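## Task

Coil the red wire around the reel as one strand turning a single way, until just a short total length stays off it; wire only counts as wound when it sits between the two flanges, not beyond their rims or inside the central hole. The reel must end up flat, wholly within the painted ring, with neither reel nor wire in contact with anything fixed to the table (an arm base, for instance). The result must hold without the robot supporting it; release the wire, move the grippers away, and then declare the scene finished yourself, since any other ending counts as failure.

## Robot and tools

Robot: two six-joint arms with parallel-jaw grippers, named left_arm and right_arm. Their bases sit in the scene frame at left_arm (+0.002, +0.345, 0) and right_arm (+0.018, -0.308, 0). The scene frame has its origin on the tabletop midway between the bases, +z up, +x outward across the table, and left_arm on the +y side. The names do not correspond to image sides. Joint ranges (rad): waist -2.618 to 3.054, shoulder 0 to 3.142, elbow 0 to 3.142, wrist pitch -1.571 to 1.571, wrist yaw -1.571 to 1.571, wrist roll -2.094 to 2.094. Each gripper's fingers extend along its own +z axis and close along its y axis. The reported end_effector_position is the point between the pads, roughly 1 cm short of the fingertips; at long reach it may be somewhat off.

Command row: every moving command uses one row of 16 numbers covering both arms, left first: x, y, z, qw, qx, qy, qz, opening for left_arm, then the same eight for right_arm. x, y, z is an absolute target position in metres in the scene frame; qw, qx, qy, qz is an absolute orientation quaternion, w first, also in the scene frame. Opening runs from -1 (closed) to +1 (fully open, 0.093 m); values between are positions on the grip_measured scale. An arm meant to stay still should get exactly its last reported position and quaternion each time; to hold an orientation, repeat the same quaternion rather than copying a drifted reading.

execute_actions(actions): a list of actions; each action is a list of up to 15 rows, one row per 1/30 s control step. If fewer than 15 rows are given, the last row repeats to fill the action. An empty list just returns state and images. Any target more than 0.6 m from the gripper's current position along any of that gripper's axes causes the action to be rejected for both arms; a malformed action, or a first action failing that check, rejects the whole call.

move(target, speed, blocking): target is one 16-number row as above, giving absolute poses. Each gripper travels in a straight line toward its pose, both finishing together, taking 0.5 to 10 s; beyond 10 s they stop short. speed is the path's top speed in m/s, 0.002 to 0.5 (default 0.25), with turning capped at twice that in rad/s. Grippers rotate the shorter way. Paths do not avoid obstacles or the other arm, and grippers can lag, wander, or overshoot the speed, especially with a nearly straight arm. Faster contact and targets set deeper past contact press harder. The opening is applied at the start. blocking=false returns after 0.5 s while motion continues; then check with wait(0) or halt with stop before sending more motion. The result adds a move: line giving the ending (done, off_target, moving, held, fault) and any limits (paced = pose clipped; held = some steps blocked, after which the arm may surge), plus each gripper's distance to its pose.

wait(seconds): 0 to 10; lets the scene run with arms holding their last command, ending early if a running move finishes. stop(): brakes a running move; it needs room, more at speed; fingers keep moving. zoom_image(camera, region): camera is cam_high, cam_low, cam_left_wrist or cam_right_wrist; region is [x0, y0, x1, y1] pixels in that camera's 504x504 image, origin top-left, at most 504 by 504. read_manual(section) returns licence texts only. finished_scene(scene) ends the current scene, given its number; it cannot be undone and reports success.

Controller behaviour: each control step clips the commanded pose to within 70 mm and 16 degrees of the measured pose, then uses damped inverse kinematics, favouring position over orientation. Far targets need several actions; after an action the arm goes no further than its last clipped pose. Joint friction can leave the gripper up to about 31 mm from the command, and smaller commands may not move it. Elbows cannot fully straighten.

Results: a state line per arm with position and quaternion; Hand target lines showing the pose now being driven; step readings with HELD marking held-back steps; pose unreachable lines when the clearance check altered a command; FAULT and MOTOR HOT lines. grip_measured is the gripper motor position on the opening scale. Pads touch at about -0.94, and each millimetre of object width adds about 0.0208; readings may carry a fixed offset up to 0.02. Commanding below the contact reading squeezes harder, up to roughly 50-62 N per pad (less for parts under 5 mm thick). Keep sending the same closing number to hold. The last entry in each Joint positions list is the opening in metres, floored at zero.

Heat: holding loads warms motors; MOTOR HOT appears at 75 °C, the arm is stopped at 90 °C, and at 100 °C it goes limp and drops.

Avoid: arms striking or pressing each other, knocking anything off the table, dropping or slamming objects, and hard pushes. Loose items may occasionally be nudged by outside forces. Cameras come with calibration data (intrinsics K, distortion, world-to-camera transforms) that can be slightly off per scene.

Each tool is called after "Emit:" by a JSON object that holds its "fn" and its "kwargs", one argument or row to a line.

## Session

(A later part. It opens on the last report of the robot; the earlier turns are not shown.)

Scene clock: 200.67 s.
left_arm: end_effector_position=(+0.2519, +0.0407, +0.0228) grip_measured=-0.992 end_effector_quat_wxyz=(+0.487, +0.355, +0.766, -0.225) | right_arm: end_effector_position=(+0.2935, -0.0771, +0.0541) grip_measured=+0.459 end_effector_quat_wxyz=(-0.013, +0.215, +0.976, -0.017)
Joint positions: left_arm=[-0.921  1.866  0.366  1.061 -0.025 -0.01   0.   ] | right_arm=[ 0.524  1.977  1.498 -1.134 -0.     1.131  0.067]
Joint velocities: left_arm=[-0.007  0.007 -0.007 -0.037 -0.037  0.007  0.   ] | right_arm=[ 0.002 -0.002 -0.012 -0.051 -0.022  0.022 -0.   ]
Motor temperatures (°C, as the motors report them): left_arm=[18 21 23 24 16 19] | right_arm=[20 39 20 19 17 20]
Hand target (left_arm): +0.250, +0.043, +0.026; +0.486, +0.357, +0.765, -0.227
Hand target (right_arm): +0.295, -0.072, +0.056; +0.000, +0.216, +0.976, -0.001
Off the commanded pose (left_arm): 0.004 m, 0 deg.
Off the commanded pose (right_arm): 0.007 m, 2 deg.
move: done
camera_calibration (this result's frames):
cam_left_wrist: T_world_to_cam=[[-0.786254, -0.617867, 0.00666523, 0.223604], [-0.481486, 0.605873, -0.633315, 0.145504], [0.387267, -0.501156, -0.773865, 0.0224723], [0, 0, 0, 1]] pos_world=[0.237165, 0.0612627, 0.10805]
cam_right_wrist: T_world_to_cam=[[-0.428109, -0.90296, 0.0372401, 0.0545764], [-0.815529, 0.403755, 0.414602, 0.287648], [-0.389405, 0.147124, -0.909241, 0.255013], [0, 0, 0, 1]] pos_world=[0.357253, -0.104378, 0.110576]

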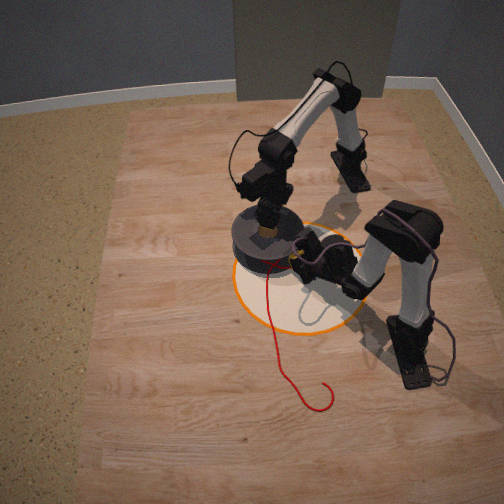

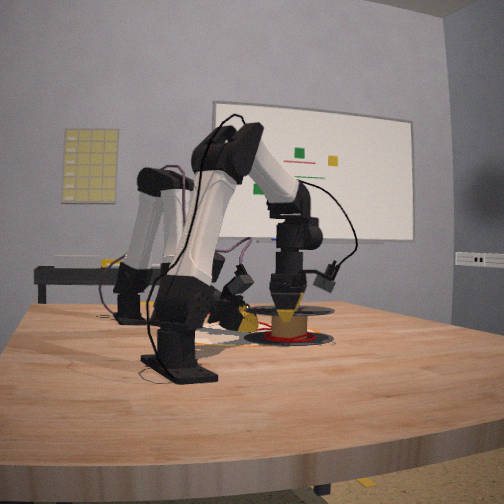

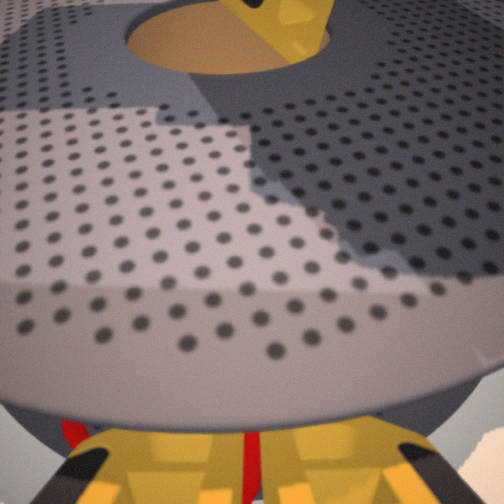

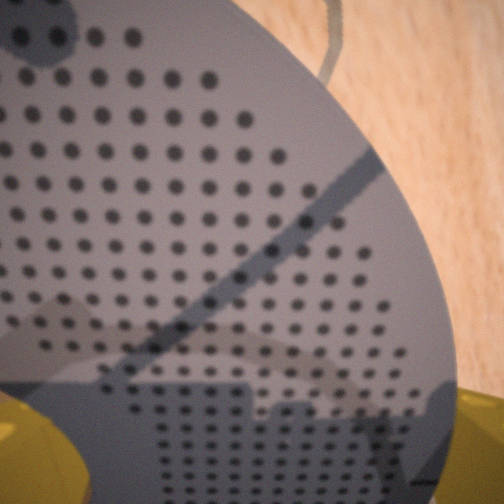

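Emit:
{"fn": "move", "kwargs": {
  "target": [0.25,0.043,0.026,0.485,0.357,0.764,-0.227,-1,0.2684,-0.056,0.056,0,0.4617,0.887,0,0.42],
  "speed": 0.1
}}

Emit:
{"fn": "zoom_image", "kwargs": {
  "camera": "cam_high",
  "region": [210, 190, 380, 330]
}}

Scene clock: 204.63 s.
left_arm: end_effector_position=(+0.2518, +0.0406, +0.0227) grip_measured=-0.992 end_effector_quat_wxyz=(+0.486, +0.355, +0.766, -0.225) | right_arm: end_effector_position=(+0.2654, -0.0605, +0.0542) grip_measured=+0.459 end_effector_quat_wxyz=(-0.012, +0.459, +0.888, -0.019)
Joint positions: left_arm=[-0.921  1.866  0.366  1.061 -0.024 -0.01   0.   ] | right_arm=[ 0.607  1.942  1.449 -1.121 -0.012  1.734  0.067]
Joint velocities: left_arm=[ 0.007 -0.012 -0.007  0.007  0.022  0.066  0.   ] | right_arm=[-0.012 -0.002 -0.002  0.022 -0.007  0.037 -0.001]
Motor temperatures (°C, as the motors report them): left_arm=[18 21 23 24 16 19] | right_arm=[20 39 20 19 17 20]
Hand target (left_arm): +0.250, +0.043, +0.026; +0.486, +0.357, +0.765, -0.227
Hand target (right_arm): +0.269, -0.056, +0.056; +0.001, +0.462, +0.887, -0.001
Off the commanded pose (left_arm): 0.004 m, 0 deg.
Off the commanded pose (right_arm): 0.006 m, 3 deg.
move: off_target (right_arm)
camera_calibration (this result's frames):
cam_left_wrist: T_world_to_cam=[[-0.786465, -0.617597, 0.00683177, 0.223578], [-0.481509, 0.606163, -0.633021, 0.145408], [0.386811, -0.501138, -0.774105, 0.0225497], [0, 0, 0, 1]] pos_world=[0.237129, 0.0612405, 0.107975]
cam_right_wrist: T_world_to_cam=[[-0.820448, -0.570077, 0.0433343, 0.181447], [-0.508095, 0.761794, 0.401882, 0.198725], [-0.262115, 0.307705, -0.914666, 0.217871], [0, 0, 0, 1]] pos_world=[0.306947, -0.114989, 0.111552]

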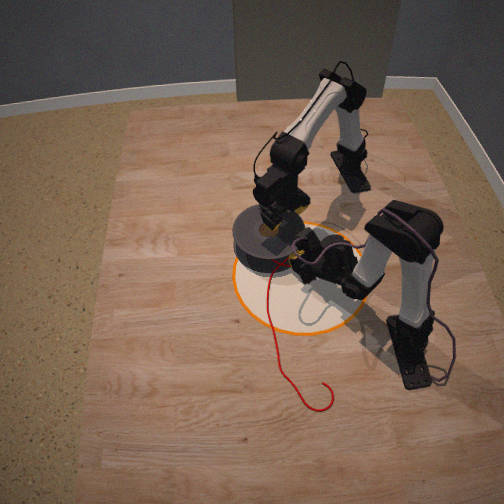

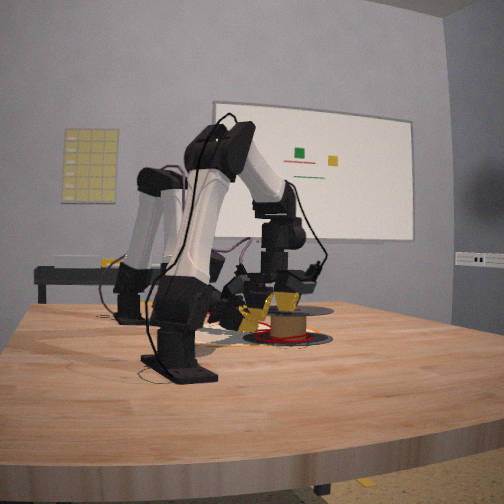

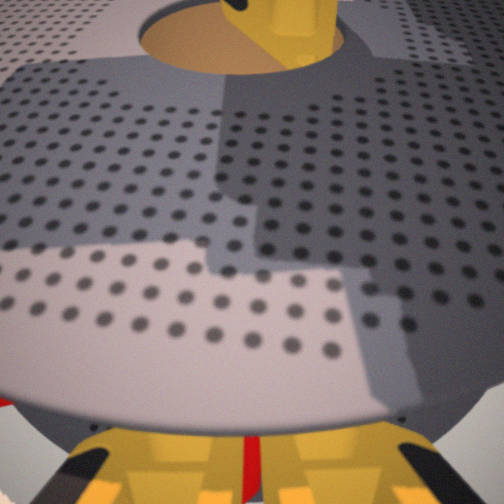

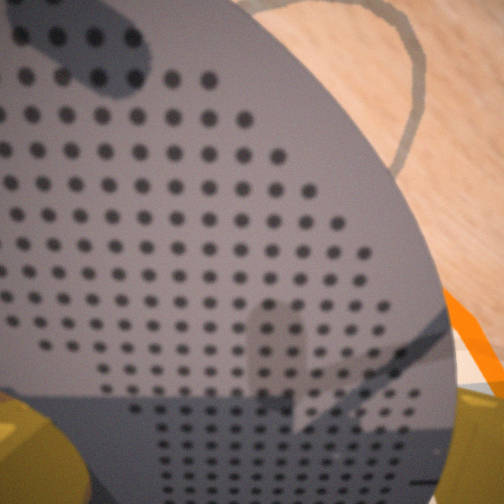

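Region (210, 190, 380, 330) of cam_high's 504x504 image, scaled by 2.965, with more detail than that image has; it fills the top 415 rows of this view, and the rest is white.

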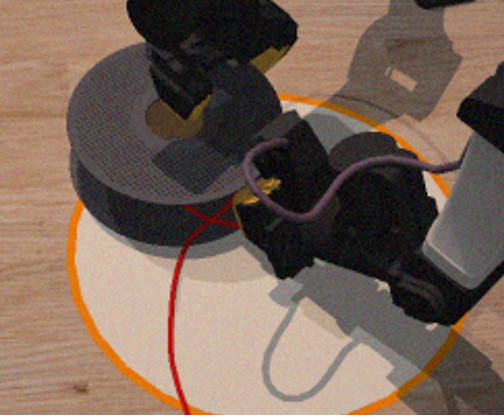

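Emit:
{"fn": "move", "kwargs": {
  "target": [0.25,0.043,0.026,0.485,0.357,0.764,-0.227,-0.6,0.2684,-0.056,0.056,0,0.4617,0.887,0,0.42],
  "speed": 0.1
}}

Emit:
{"fn": "move", "kwargs": {
  "target": [0.222,0.085,0.05,0.485,0.357,0.764,-0.227,-0.6,0.2684,-0.056,0.056,0,0.4617,0.887,0,0.42],
  "speed": 0.06
}}

Scene clock: 206.17 s.
left_arm: end_effector_position=(+0.2517, +0.0407, +0.0225) grip_measured=-0.602 end_effector_quat_wxyz=(+0.486, +0.355, +0.766, -0.225) | right_arm: end_effector_position=(+0.2653, -0.0601, +0.0542) grip_measured=+0.459 end_effector_quat_wxyz=(-0.013, +0.461, +0.887, -0.018)
Joint positions: left_arm=[-0.921  1.866  0.366  1.06  -0.024 -0.01   0.016] | right_arm=[ 0.607  1.942  1.449 -1.12  -0.014  1.74   0.067]
Joint velocities: left_arm=[ 0.012  0.002  0.012  0.022 -0.022 -0.037  0.   ] | right_arm=[-0.007 -0.007  0.012  0.007 -0.037 -0.022 -0.001]
Motor temperatures (°C, as the motors report them): left_arm=[18 22 23 24 16 19] | right_arm=[20 39 20 19 17 20]
Hand target (left_arm): +0.250, +0.043, +0.026; +0.486, +0.357, +0.765, -0.227
Hand target (right_arm): +0.268, -0.056, +0.056; -0.000, +0.462, +0.887, -0.001
Off the commanded pose (left_arm): 0.005 m, 0 deg.
Off the commanded pose (right_arm): 0.006 m, 3 deg.
move: off_target (right_arm)
camera_calibration (this result's frames):
cam_left_wrist: T_world_to_cam=[[-0.78646, -0.617603, 0.00684465, 0.223577], [-0.481962, 0.606728, -0.632134, 0.145229], [0.386256, -0.500447, -0.774828, 0.0225582], [0, 0, 0, 1]] pos_world=[0.237116, 0.0612565, 0.107753]
cam_right_wrist: T_world_to_cam=[[-0.82371, -0.565382, 0.0429462, 0.182743], [-0.503399, 0.764056, 0.403496, 0.197209], [-0.260942, 0.310744, -0.913973, 0.217567], [0, 0, 0, 1]] pos_world=[0.306574, -0.114967, 0.111429]

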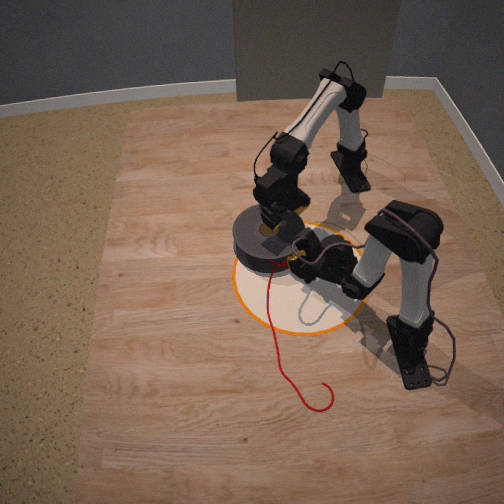

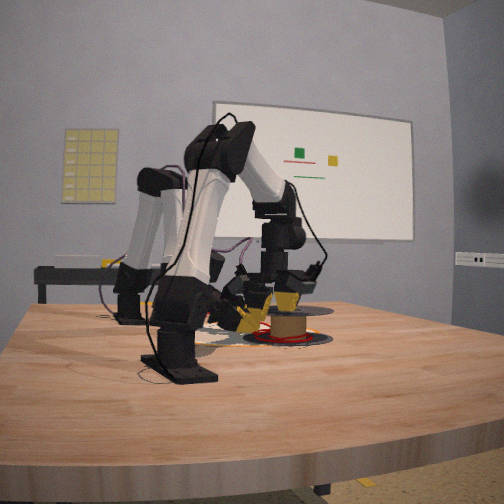

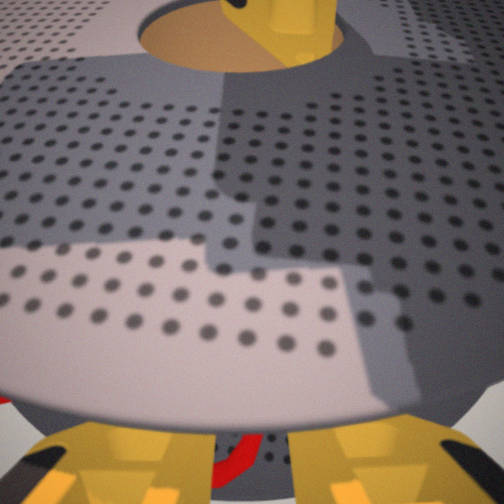

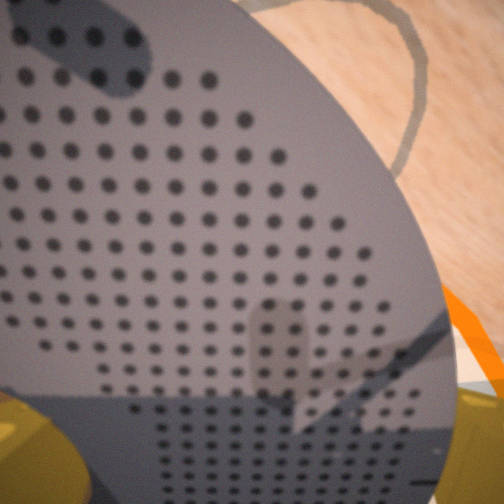

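Scene clock: 207.70 s.
left_arm: end_effector_position=(+0.2248, +0.0813, +0.0487) grip_measured=-0.602 end_effector_quat_wxyz=(+0.488, +0.355, +0.765, -0.227) | right_arm: end_effector_position=(+0.2651, -0.0600, +0.0542) grip_measured=+0.459 end_effector_quat_wxyz=(-0.013, +0.462, +0.887, -0.018)
Joint positions: left_arm=[-0.896  1.547  0.193  0.919  0.002  0.001  0.016] | right_arm=[ 0.607  1.942  1.449 -1.12  -0.015  1.74   0.067]
Joint velocities: left_arm=[-0.017  0.012 -0.002 -0.051  0.037 -0.022 -0.   ] | right_arm=[ 0.012 -0.002 -0.012  0.037  0.037  0.007  0.001]
Motor temperatures (°C, as the motors report them): left_arm=[18 22 23 24 16 19] | right_arm=[20 39 20 19 17 20]
Hand target (left_arm): +0.223, +0.085, +0.049; +0.486, +0.357, +0.765, -0.227
Hand target (right_arm): +0.268, -0.056, +0.056; -0.000, +0.462, +0.887, -0.001
Off the commanded pose (left_arm): 0.005 m, 0 deg.
Off the commanded pose (right_arm): 0.005 m, 3 deg.
move: off_target (right_arm)
camera_calibration (this result's frames):
cam_left_wrist: T_world_to_cam=[[-0.788096, -0.615504, 0.00770163, 0.227449], [-0.478752, 0.605038, -0.63618, 0.123834], [0.386911, -0.505058, -0.771502, 0.0736911], [0, 0, 0, 1]] pos_world=[0.210025, 0.10229, 0.133882]
cam_right_wrist: T_world_to_cam=[[-0.824134, -0.564748, 0.0431551, 0.182847], [-0.50246, 0.764148, 0.40449, 0.196737], [-0.261412, 0.31167, -0.913524, 0.217647], [0, 0, 0, 1]] pos_world=[0.306439, -0.114908, 0.111357]

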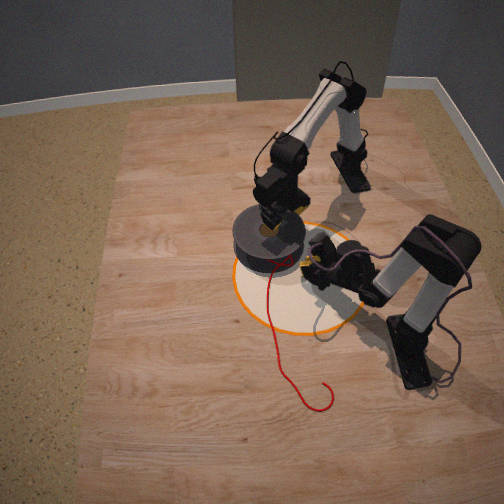

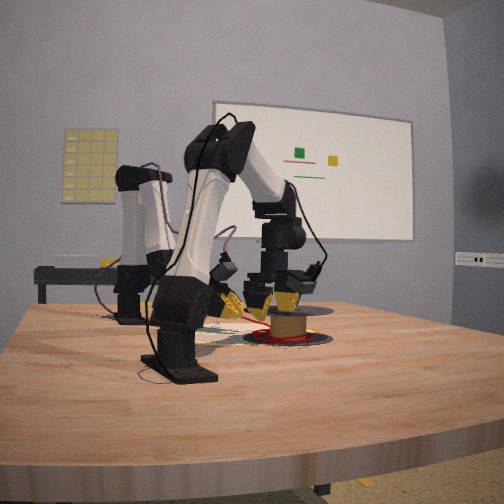

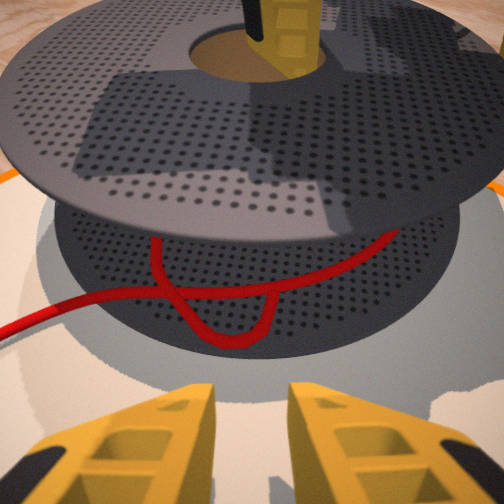

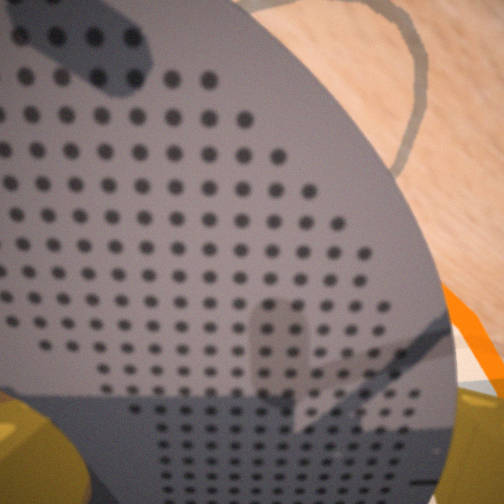

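Emit:
{"fn": "zoom_image", "kwargs": {
  "camera": "cam_left_wrist",
  "region": [120, 220, 320, 370]
}}

Region (120, 220, 320, 370) of cam_left_wrist's 504x504 image, scaled by 2.520, with more detail than that image has; it fills the top 378 rows of this view, and the rest is white.

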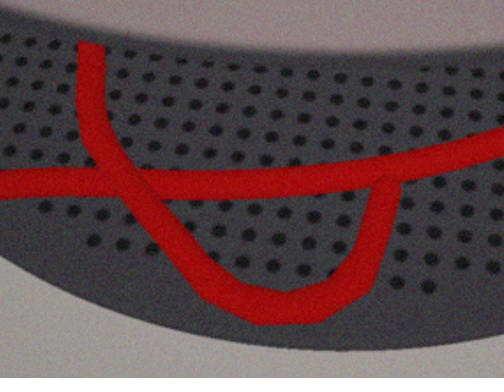

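Emit:
{"fn": "move", "kwargs": {
  "target": [0.30,0.22,0.09,0,0.643,0.766,0,0,0.2684,-0.056,0.056,0,0.4617,0.887,0,0.42],
  "speed": 0.25
}}

Scene clock: 221.50 s.
left_arm: end_effector_position=(+0.2993, +0.2134, +0.0919) grip_measured=-0.002 end_effector_quat_wxyz=(+0.012, +0.639, +0.769, -0.005) | right_arm: end_effector_position=(+0.2651, -0.0600, +0.0542) grip_measured=+0.459 end_effector_quat_wxyz=(-0.014, +0.462, +0.887, -0.018)
Joint positions: left_arm=[-0.434  1.763  1.37  -1.158  0.017  0.98   0.045] | right_arm=[ 0.607  1.942  1.449 -1.12  -0.015  1.741  0.067]
Joint velocities: left_arm=[-0.002  0.007  0.002 -0.007 -0.037  0.037  0.   ] | right_arm=[-0.002 -0.007 -0.007  0.066  0.007 -0.066 -0.002]
Motor temperatures (°C, as the motors report them): left_arm=[18 22 23 24 16 19] | right_arm=[20 39 20 19 17 20]
Hand target (left_arm): +0.302, +0.217, +0.091; +0.002, +0.639, +0.769, -0.002
Hand target (right_arm): +0.268, -0.056, +0.056; -0.000, +0.462, +0.887, -0.001
Off the commanded pose (left_arm): 0.007 m, 2 deg.
Off the commanded pose (right_arm): 0.005 m, 3 deg.
move: off_target (right_arm)
camera_calibration (this result's frames):
cam_left_wrist: T_world_to_cam=[[-0.984563, -0.17244, 0.0300091, 0.329312], [-0.145453, 0.901434, 0.40775, -0.151857], [-0.0973638, 0.397091, -0.9126, 0.110258], [0, 0, 0, 1]] pos_world=[0.312876, 0.149893, 0.152658]
cam_right_wrist: T_world_to_cam=[[-0.824563, -0.564116, 0.0432288, 0.182983], [-0.501763, 0.764441, 0.404801, 0.196495], [-0.261401, 0.312093, -0.913383, 0.217637], [0, 0, 0, 1]] pos_world=[0.306366, -0.114908, 0.111334]

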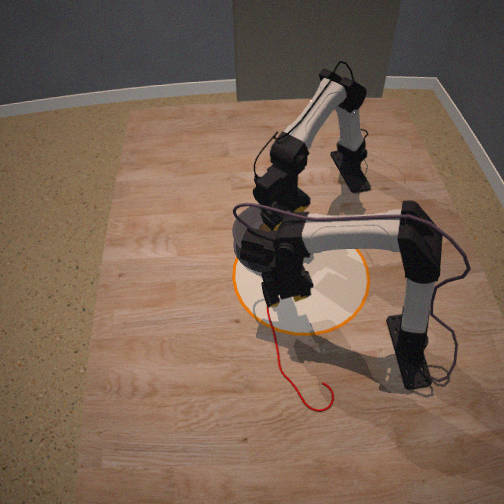

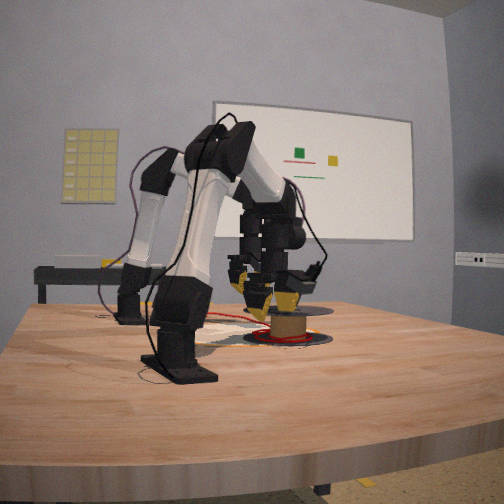

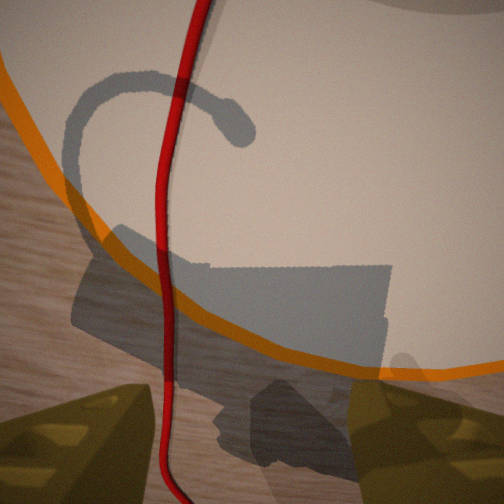

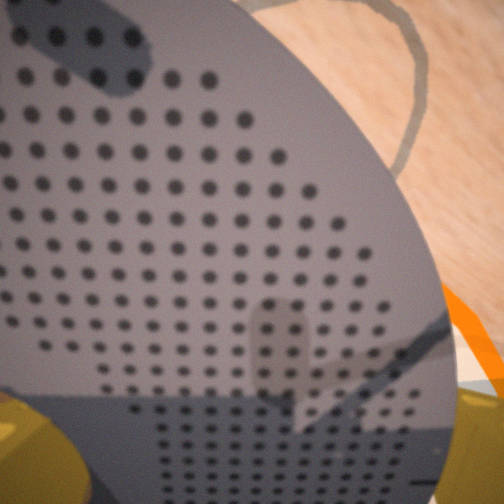

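Emit:
{"fn": "move", "kwargs": {
  "target": [0.326,0.265,0.04,0,0.7071,0.7071,0,-0.3,0.2684,-0.056,0.056,0,0.4617,0.887,0,0.42],
  "speed": 0.15
}}

Emit:
{"fn": "move", "kwargs": {
  "target": [0.326,0.265,0.008,0,0.7071,0.7071,0,-0.3,0.2684,-0.056,0.056,0,0.4617,0.887,0,0.42],
  "speed": 0.08
}}

Scene clock: 223.97 s.
left_arm: end_effector_position=(+0.3267, +0.2608, +0.0482) grip_measured=-0.298 end_effector_quat_wxyz=(+0.007, +0.706, +0.708, -0.001) | right_arm: end_effector_position=(+0.2651, -0.0600, +0.0542) grip_measured=+0.459 end_effector_quat_wxyz=(-0.014, +0.462, +0.887, -0.018)
Joint positions: left_arm=[-0.275  1.848  1.298 -1.01   0.01   1.32   0.031] | right_arm=[ 0.607  1.942  1.449 -1.12  -0.015  1.741  0.067]
Joint velocities: left_arm=[ 0.002 -0.012  0.017 -0.022  0.022 -0.007 -0.002] | right_arm=[-0.002  0.002 -0.017 -0.022 -0.007 -0.081  0.   ]
Motor temperatures (°C, as the motors report them): left_arm=[18 22 23 24 16 19] | right_arm=[20 39 20 19 17 20]
Hand target (left_arm): +0.327, +0.264, +0.040; +0.001, +0.707, +0.707, +0.000
Hand target (right_arm): +0.268, -0.056, +0.056; -0.000, +0.462, +0.887, -0.001
Off the commanded pose (left_arm): 0.009 m, 1 deg.
Off the commanded pose (right_arm): 0.005 m, 3 deg.
move: off_target (right_arm)
camera_calibration (this result's frames):
cam_left_wrist: T_world_to_cam=[[-0.999547, 0.0064635, 0.0293897, 0.324048], [0.0182207, 0.907268, 0.420157, -0.228377], [-0.0239486, 0.420503, -0.906975, 0.0238475], [0, 0, 0, 1]] pos_world=[0.328633, 0.195077, 0.10806]
cam_right_wrist: T_world_to_cam=[[-0.824563, -0.564116, 0.0432288, 0.182983], [-0.501763, 0.764441, 0.404801, 0.196495], [-0.261401, 0.312093, -0.913383, 0.217637], [0, 0, 0, 1]] pos_world=[0.306366, -0.114908, 0.111334]

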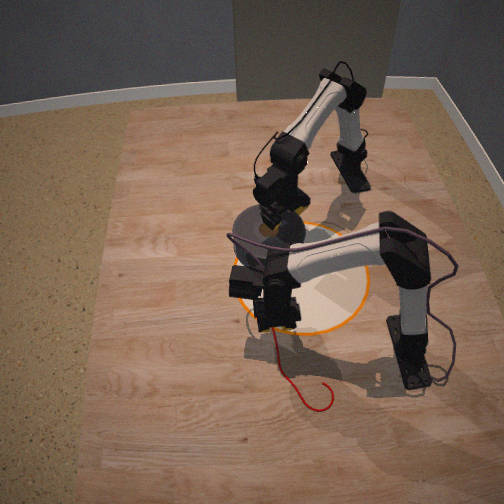

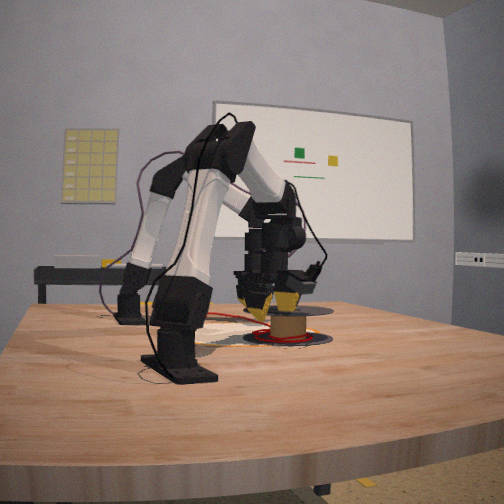

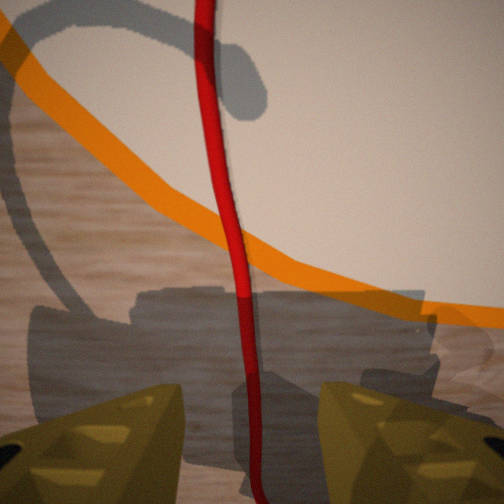

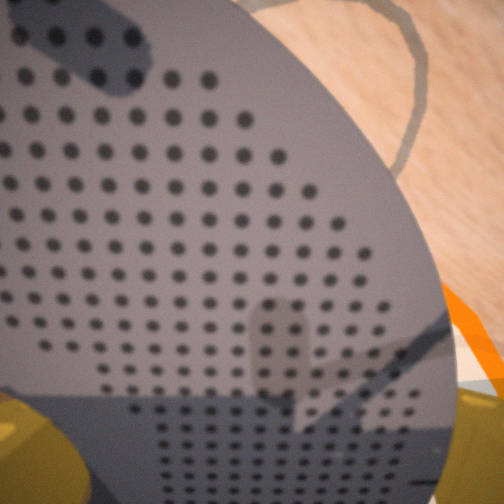

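Scene clock: 225.00 s.
left_arm: end_effector_position=(+0.3260, +0.2610, +0.0156) grip_measured=-0.298 end_effector_quat_wxyz=(+0.006, +0.708, +0.707, -0.002) | right_arm: end_effector_position=(+0.2650, -0.0599, +0.0542) grip_measured=+0.459 end_effector_quat_wxyz=(-0.014, +0.462, +0.887, -0.018)
Joint positions: left_arm=[-0.275  1.893  1.219 -0.889  0.01   1.324  0.031] | right_arm=[ 0.607  1.942  1.449 -1.12  -0.016  1.741  0.067]
Joint velocities: left_arm=[-0.027  0.007 -0.002  0.007 -0.022 -0.007 -0.   ] | right_arm=[ 0.012 -0.007 -0.002 -0.066  0.022 -0.066 -0.   ]
Motor temperatures (°C, as the motors report them): left_arm=[18 22 23 24 16 19] | right_arm=[20 39 20 19 17 20]
Hand target (left_arm): +0.326, +0.265, +0.008; +0.000, +0.707, +0.707, -0.000
Hand target (right_arm): +0.268, -0.056, +0.056; -0.000, +0.462, +0.887, -0.001
Off the commanded pose (left_arm): 0.009 m, 1 deg.
Off the commanded pose (right_arm): 0.005 m, 3 deg.
move: off_target (right_arm)
camera_calibration (this result's frames):
cam_left_wrist: T_world_to_cam=[[-0.999429, 0.0110174, 0.03193, 0.323057], [0.0234387, 0.906884, 0.420727, -0.216469], [-0.0243215, 0.421235, -0.906625, -0.00580576], [0, 0, 0, 1]] pos_world=[0.327806, 0.195199, 0.0754956]
cam_right_wrist: T_world_to_cam=[[-0.82456, -0.564115, 0.0432973, 0.182968], [-0.501642, 0.76434, 0.405142, 0.196381], [-0.26164, 0.312344, -0.913228, 0.217682], [0, 0, 0, 1]] pos_world=[0.306335, -0.114878, 0.111309]

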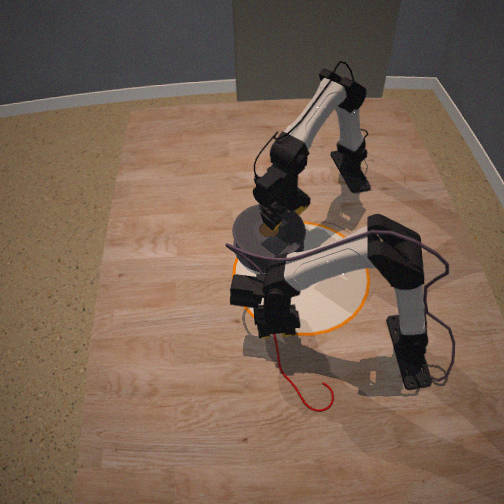

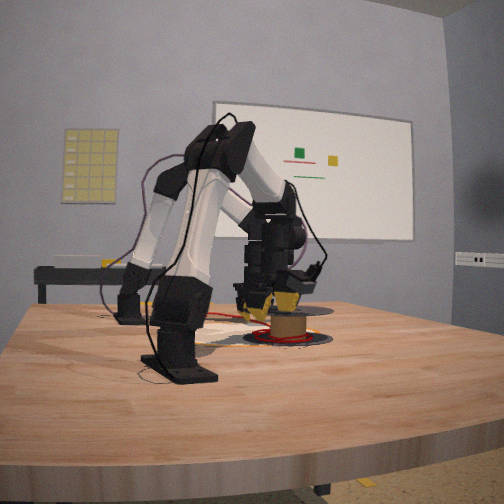

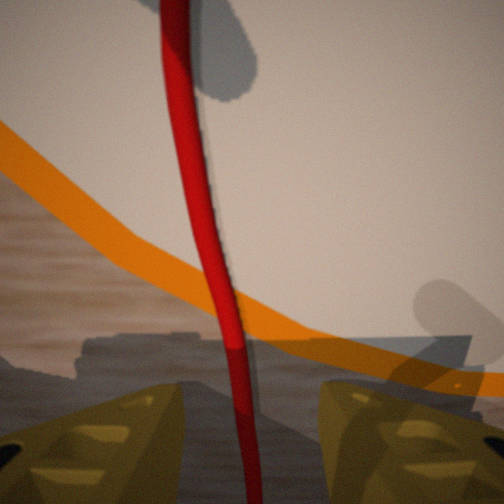

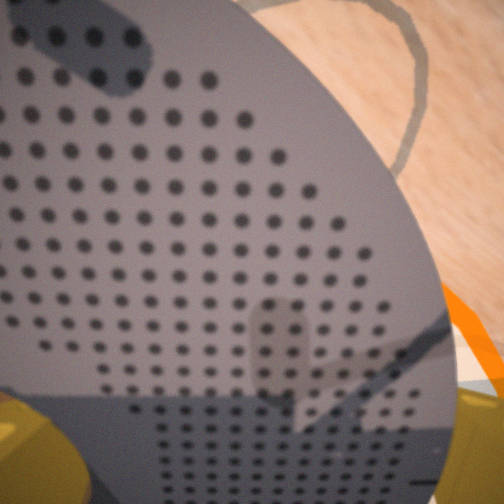

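Emit:
{"fn": "move", "kwargs": {
  "target": [0.326,0.265,0.001,0,0.7071,0.7071,0,-0.3,0.2684,-0.056,0.056,0,0.4617,0.887,0,0.42],
  "speed": 0.05
}}

Emit:
{"fn": "move", "kwargs": {
  "target": [0.326,0.265,0.001,0,0.7071,0.7071,0,-1,0.2684,-0.056,0.056,0,0.4617,0.887,0,0.42],
  "speed": 0.05
}}

Scene clock: 226.23 s.
left_arm: end_effector_position=(+0.3276, +0.2606, +0.0129) grip_measured=-0.298 end_effector_quat_wxyz=(+0.011, +0.708, +0.706, +0.001) | right_arm: end_effector_position=(+0.2650, -0.0599, +0.0542) grip_measured=+0.459 end_effector_quat_wxyz=(-0.014, +0.462, +0.887, -0.018)
Joint positions: left_arm=[-0.275  1.893  1.207 -0.865  0.01   1.324  0.031] | right_arm=[ 0.607  1.942  1.449 -1.12  -0.016  1.741  0.067]
Joint velocities: left_arm=[ 0.012 -0.012  0.007  0.139 -0.022  0.051  0.   ] | right_arm=[-0.002 -0.007  0.002  0.037 -0.022  0.022 -0.002]
Motor temperatures (°C, as the motors report them): left_arm=[18 22 23 24 16 19] | right_arm=[20 39 20 19 17 20]
Hand target (left_arm): +0.326, +0.265, +0.001; -0.000, +0.707, +0.707, -0.000
Hand target (right_arm): +0.268, -0.056, +0.056; -0.000, +0.462, +0.887, -0.001
Off the commanded pose (left_arm): 0.013 m, 1 deg.
Off the commanded pose (right_arm): 0.005 m, 3 deg.
move: off_target (left_arm, right_arm)
camera_calibration (this result's frames):
cam_left_wrist: T_world_to_cam=[[-0.999737, 0.0110953, 0.0200679, 0.324981], [0.0184745, 0.908141, 0.418256, -0.213654], [-0.0135838, 0.418516, -0.908108, -0.0108754], [0, 0, 0, 1]] pos_world=[0.328695, 0.194974, 0.0729644]
cam_right_wrist: T_world_to_cam=[[-0.824776, -0.5638, 0.0433002, 0.183043], [-0.501353, 0.764537, 0.405126, 0.196317], [-0.261515, 0.31243, -0.913235, 0.217654], [0, 0, 0, 1]] pos_world=[0.306314, -0.114893, 0.11131]

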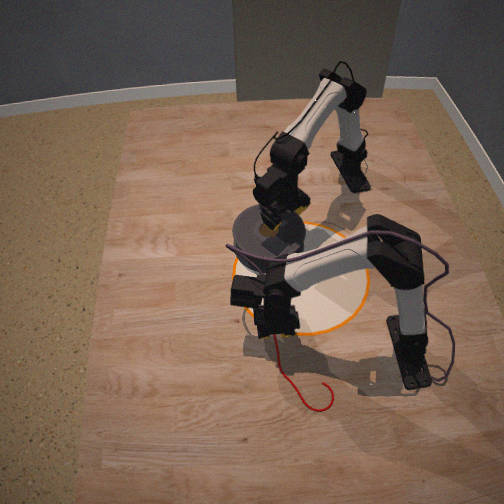

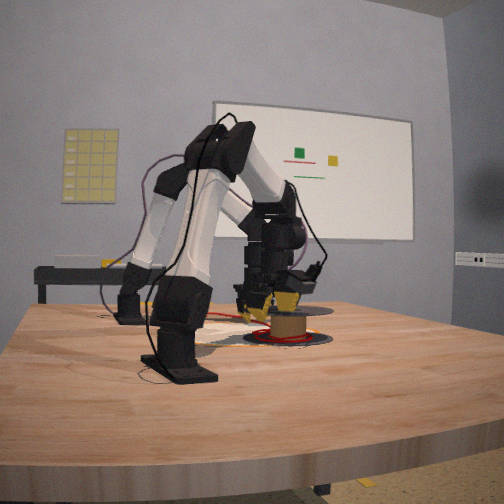

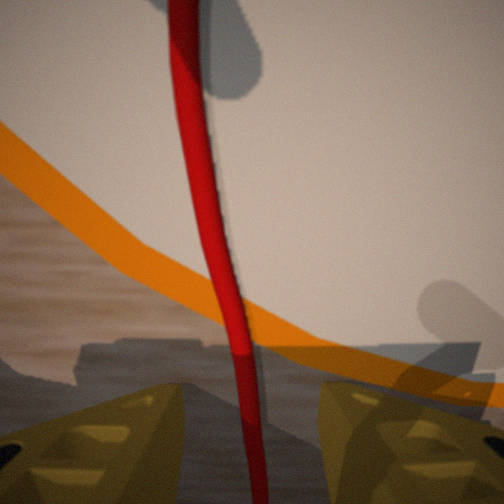

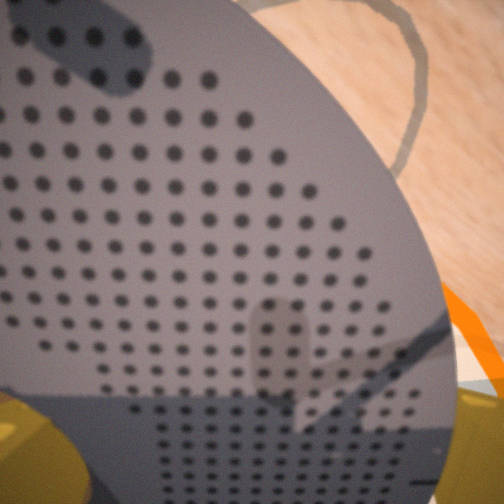

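Scene clock: 226.93 s.
left_arm: end_effector_position=(+0.3280, +0.2605, +0.0129) grip_measured=-0.991 end_effector_quat_wxyz=(+0.012, +0.708, +0.706, +0.002) | right_arm: end_effector_position=(+0.2650, -0.0599, +0.0542) grip_measured=+0.459 end_effector_quat_wxyz=(-0.014, +0.462, +0.887, -0.018)
Joint positions: left_arm=[-0.275  1.893  1.207 -0.863  0.009  1.324  0.   ] | right_arm=[ 0.607  1.942  1.449 -1.12  -0.016  1.741  0.067]
Joint velocities: left_arm=[-0.027  0.002  0.007  0.022 -0.022 -0.022  0.   ] | right_arm=[-0.002  0.002 -0.027  0.022  0.022  0.022  0.   ]
Motor temperatures (°C, as the motors report them): left_arm=[18 23 23 23 16 19] | right_arm=[20 39 20 19 17 20]
Hand target (left_arm): +0.326, +0.265, +0.001; +0.000, +0.707, +0.707, -0.000
Hand target (right_arm): +0.268, -0.056, +0.056; -0.000, +0.462, +0.887, -0.001
Off the commanded pose (left_arm): 0.013 m, 1 deg.
Off the commanded pose (right_arm): 0.005 m, 3 deg.
move: off_target (left_arm, right_arm)
camera_calibration (this result's frames):
cam_left_wrist: T_world_to_cam=[[-0.999767, 0.0110874, 0.0184954, 0.325387], [0.0178094, 0.908144, 0.41828, -0.213421], [-0.0121589, 0.418512, -0.90813, -0.0113178], [0, 0, 0, 1]] pos_world=[0.328975, 0.194946, 0.0729734]
cam_right_wrist: T_world_to_cam=[[-0.824776, -0.5638, 0.0433002, 0.183043], [-0.501353, 0.764537, 0.405126, 0.196317], [-0.261515, 0.31243, -0.913235, 0.217654], [0, 0, 0, 1]] pos_world=[0.306314, -0.114893, 0.11131]

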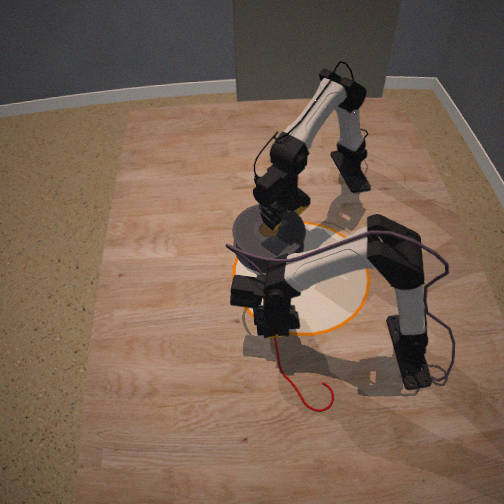

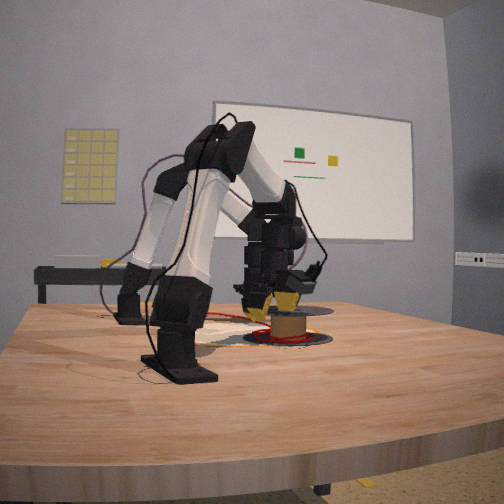

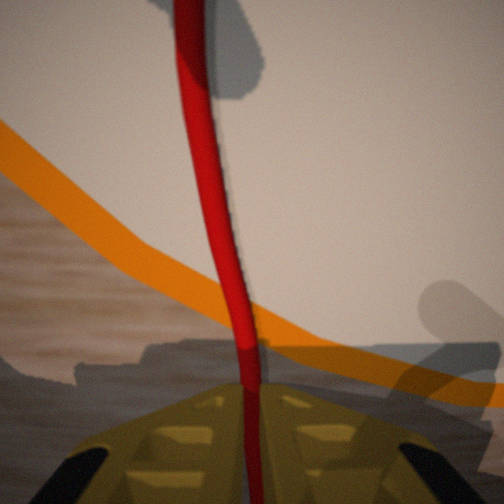

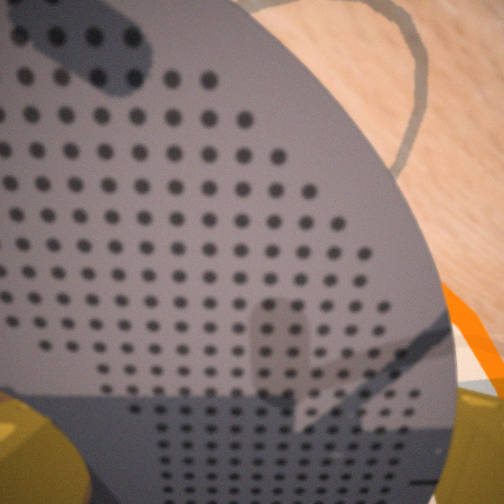

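Emit:
{"fn": "move", "kwargs": {
  "target": [0.315,0.33,0.02,0,0.7071,0.7071,0,-1,0.2684,-0.056,0.056,0,0.4617,0.887,0,0.42],
  "speed": 0.05
}}

Emit:
{"fn": "zoom_image", "kwargs": {
  "camera": "cam_high",
  "region": [200, 180, 400, 380]
}}

Scene clock: 229.30 s.
left_arm: end_effector_position=(+0.3231, +0.3241, +0.0154) grip_measured=-0.991 end_effector_quat_wxyz=(+0.008, +0.707, +0.707, -0.003) | right_arm: end_effector_position=(+0.2652, -0.0597, +0.0542) grip_measured=+0.459 end_effector_quat_wxyz=(-0.014, +0.462, +0.886, -0.017)
Joint positions: left_arm=[-0.083  1.848  1.159 -0.873  0.015  1.515  0.   ] | right_arm=[ 0.607  1.942  1.449 -1.119 -0.016  1.742  0.067]
Joint velocities: left_arm=[-0.002  0.002 -0.012  0.007 -0.051  0.007  0.   ] | right_arm=[ 0.017 -0.002 -0.012  0.022  0.007 -0.066 -0.   ]
Motor temperatures (°C, as the motors report them): left_arm=[18 23 23 23 16 19] | right_arm=[20 39 20 19 17 20]
Hand target (left_arm): +0.316, +0.329, +0.019; +0.001, +0.707, +0.707, +0.000
Hand target (right_arm): +0.268, -0.056, +0.056; -0.000, +0.462, +0.887, -0.001
Off the commanded pose (left_arm): 0.011 m, 1 deg.
Off the commanded pose (right_arm): 0.005 m, 3 deg.
move: off_target (left_arm, right_arm)
camera_calibration (this result's frames):
cam_left_wrist: T_world_to_cam=[[-0.999501, 0.00927579, 0.03018, 0.320042], [0.0210161, 0.908804, 0.416694, -0.273343], [-0.0235625, 0.41712, -0.908546, -0.0316196], [0, 0, 0, 1]] pos_world=[0.324882, 0.258636, 0.0755137]
cam_right_wrist: T_world_to_cam=[[-0.825025, -0.563519, 0.0421785, 0.18346], [-0.501394, 0.764408, 0.405319, 0.196264], [-0.260647, 0.313251, -0.913202, 0.217451], [0, 0, 0, 1]] pos_world=[0.306443, -0.114759, 0.111289]

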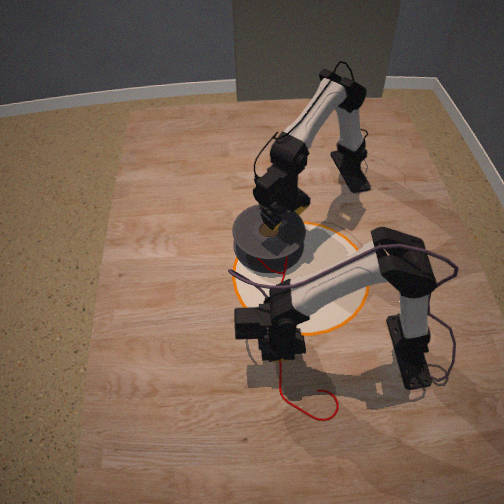

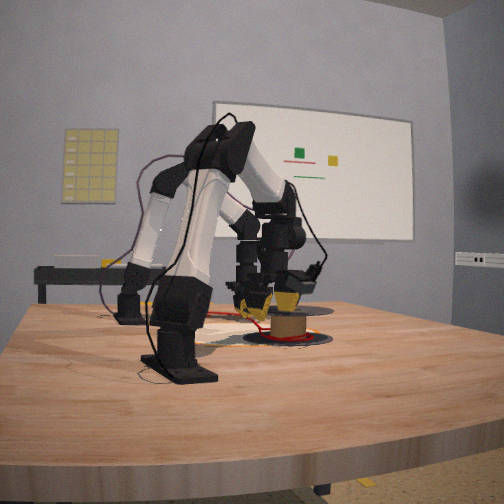

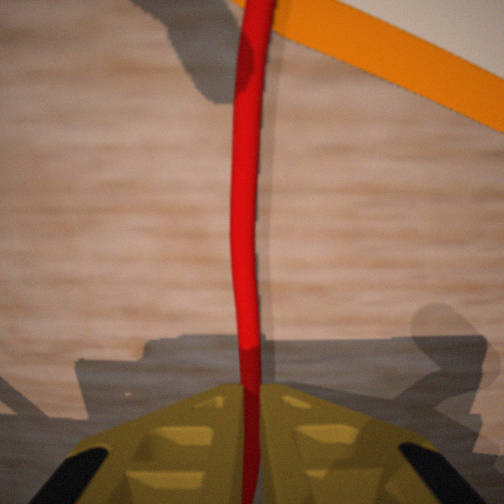

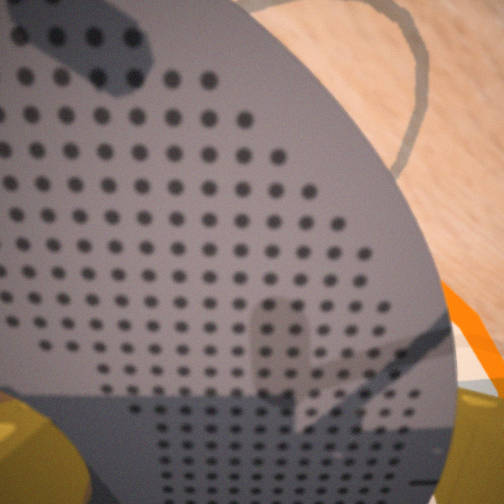

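Region (200, 180, 400, 380) of cam_high's 504x504 image, scaled by 2.520, with more detail than that image has.

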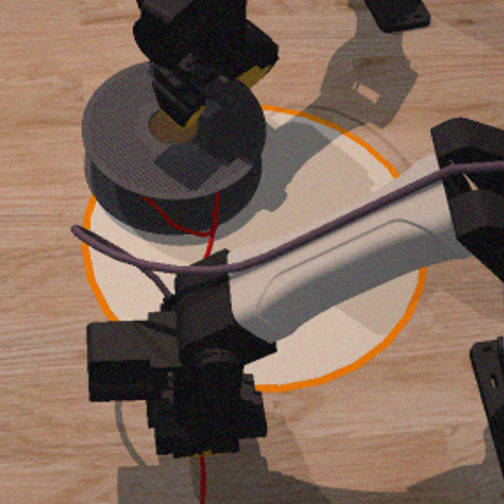

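Emit:
{"fn": "zoom_image", "kwargs": {
  "camera": "cam_high",
  "region": [240, 230, 320, 290]
}}

Emit:
{"fn": "zoom_image", "kwargs": {
  "camera": "cam_low",
  "region": [220, 290, 350, 360]
}}

Region (240, 230, 320, 290) of cam_high's 504x504 image, scaled by 6.300, with more detail than that image has; it fills the top 378 rows of this view, and the rest is white.

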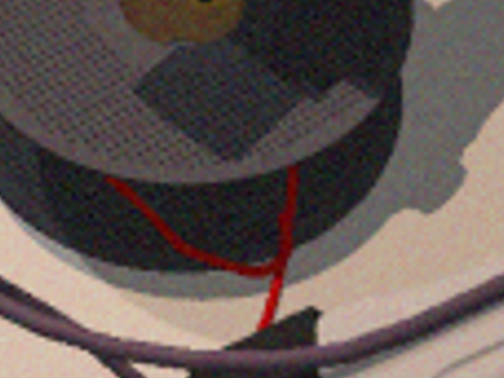

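Region (220, 290, 350, 360) of cam_low's 504x504 image, scaled by 3.877, with more detail than that image has; it fills the top 271 rows of this view, and the rest is white.

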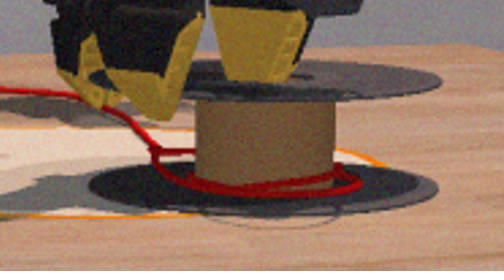

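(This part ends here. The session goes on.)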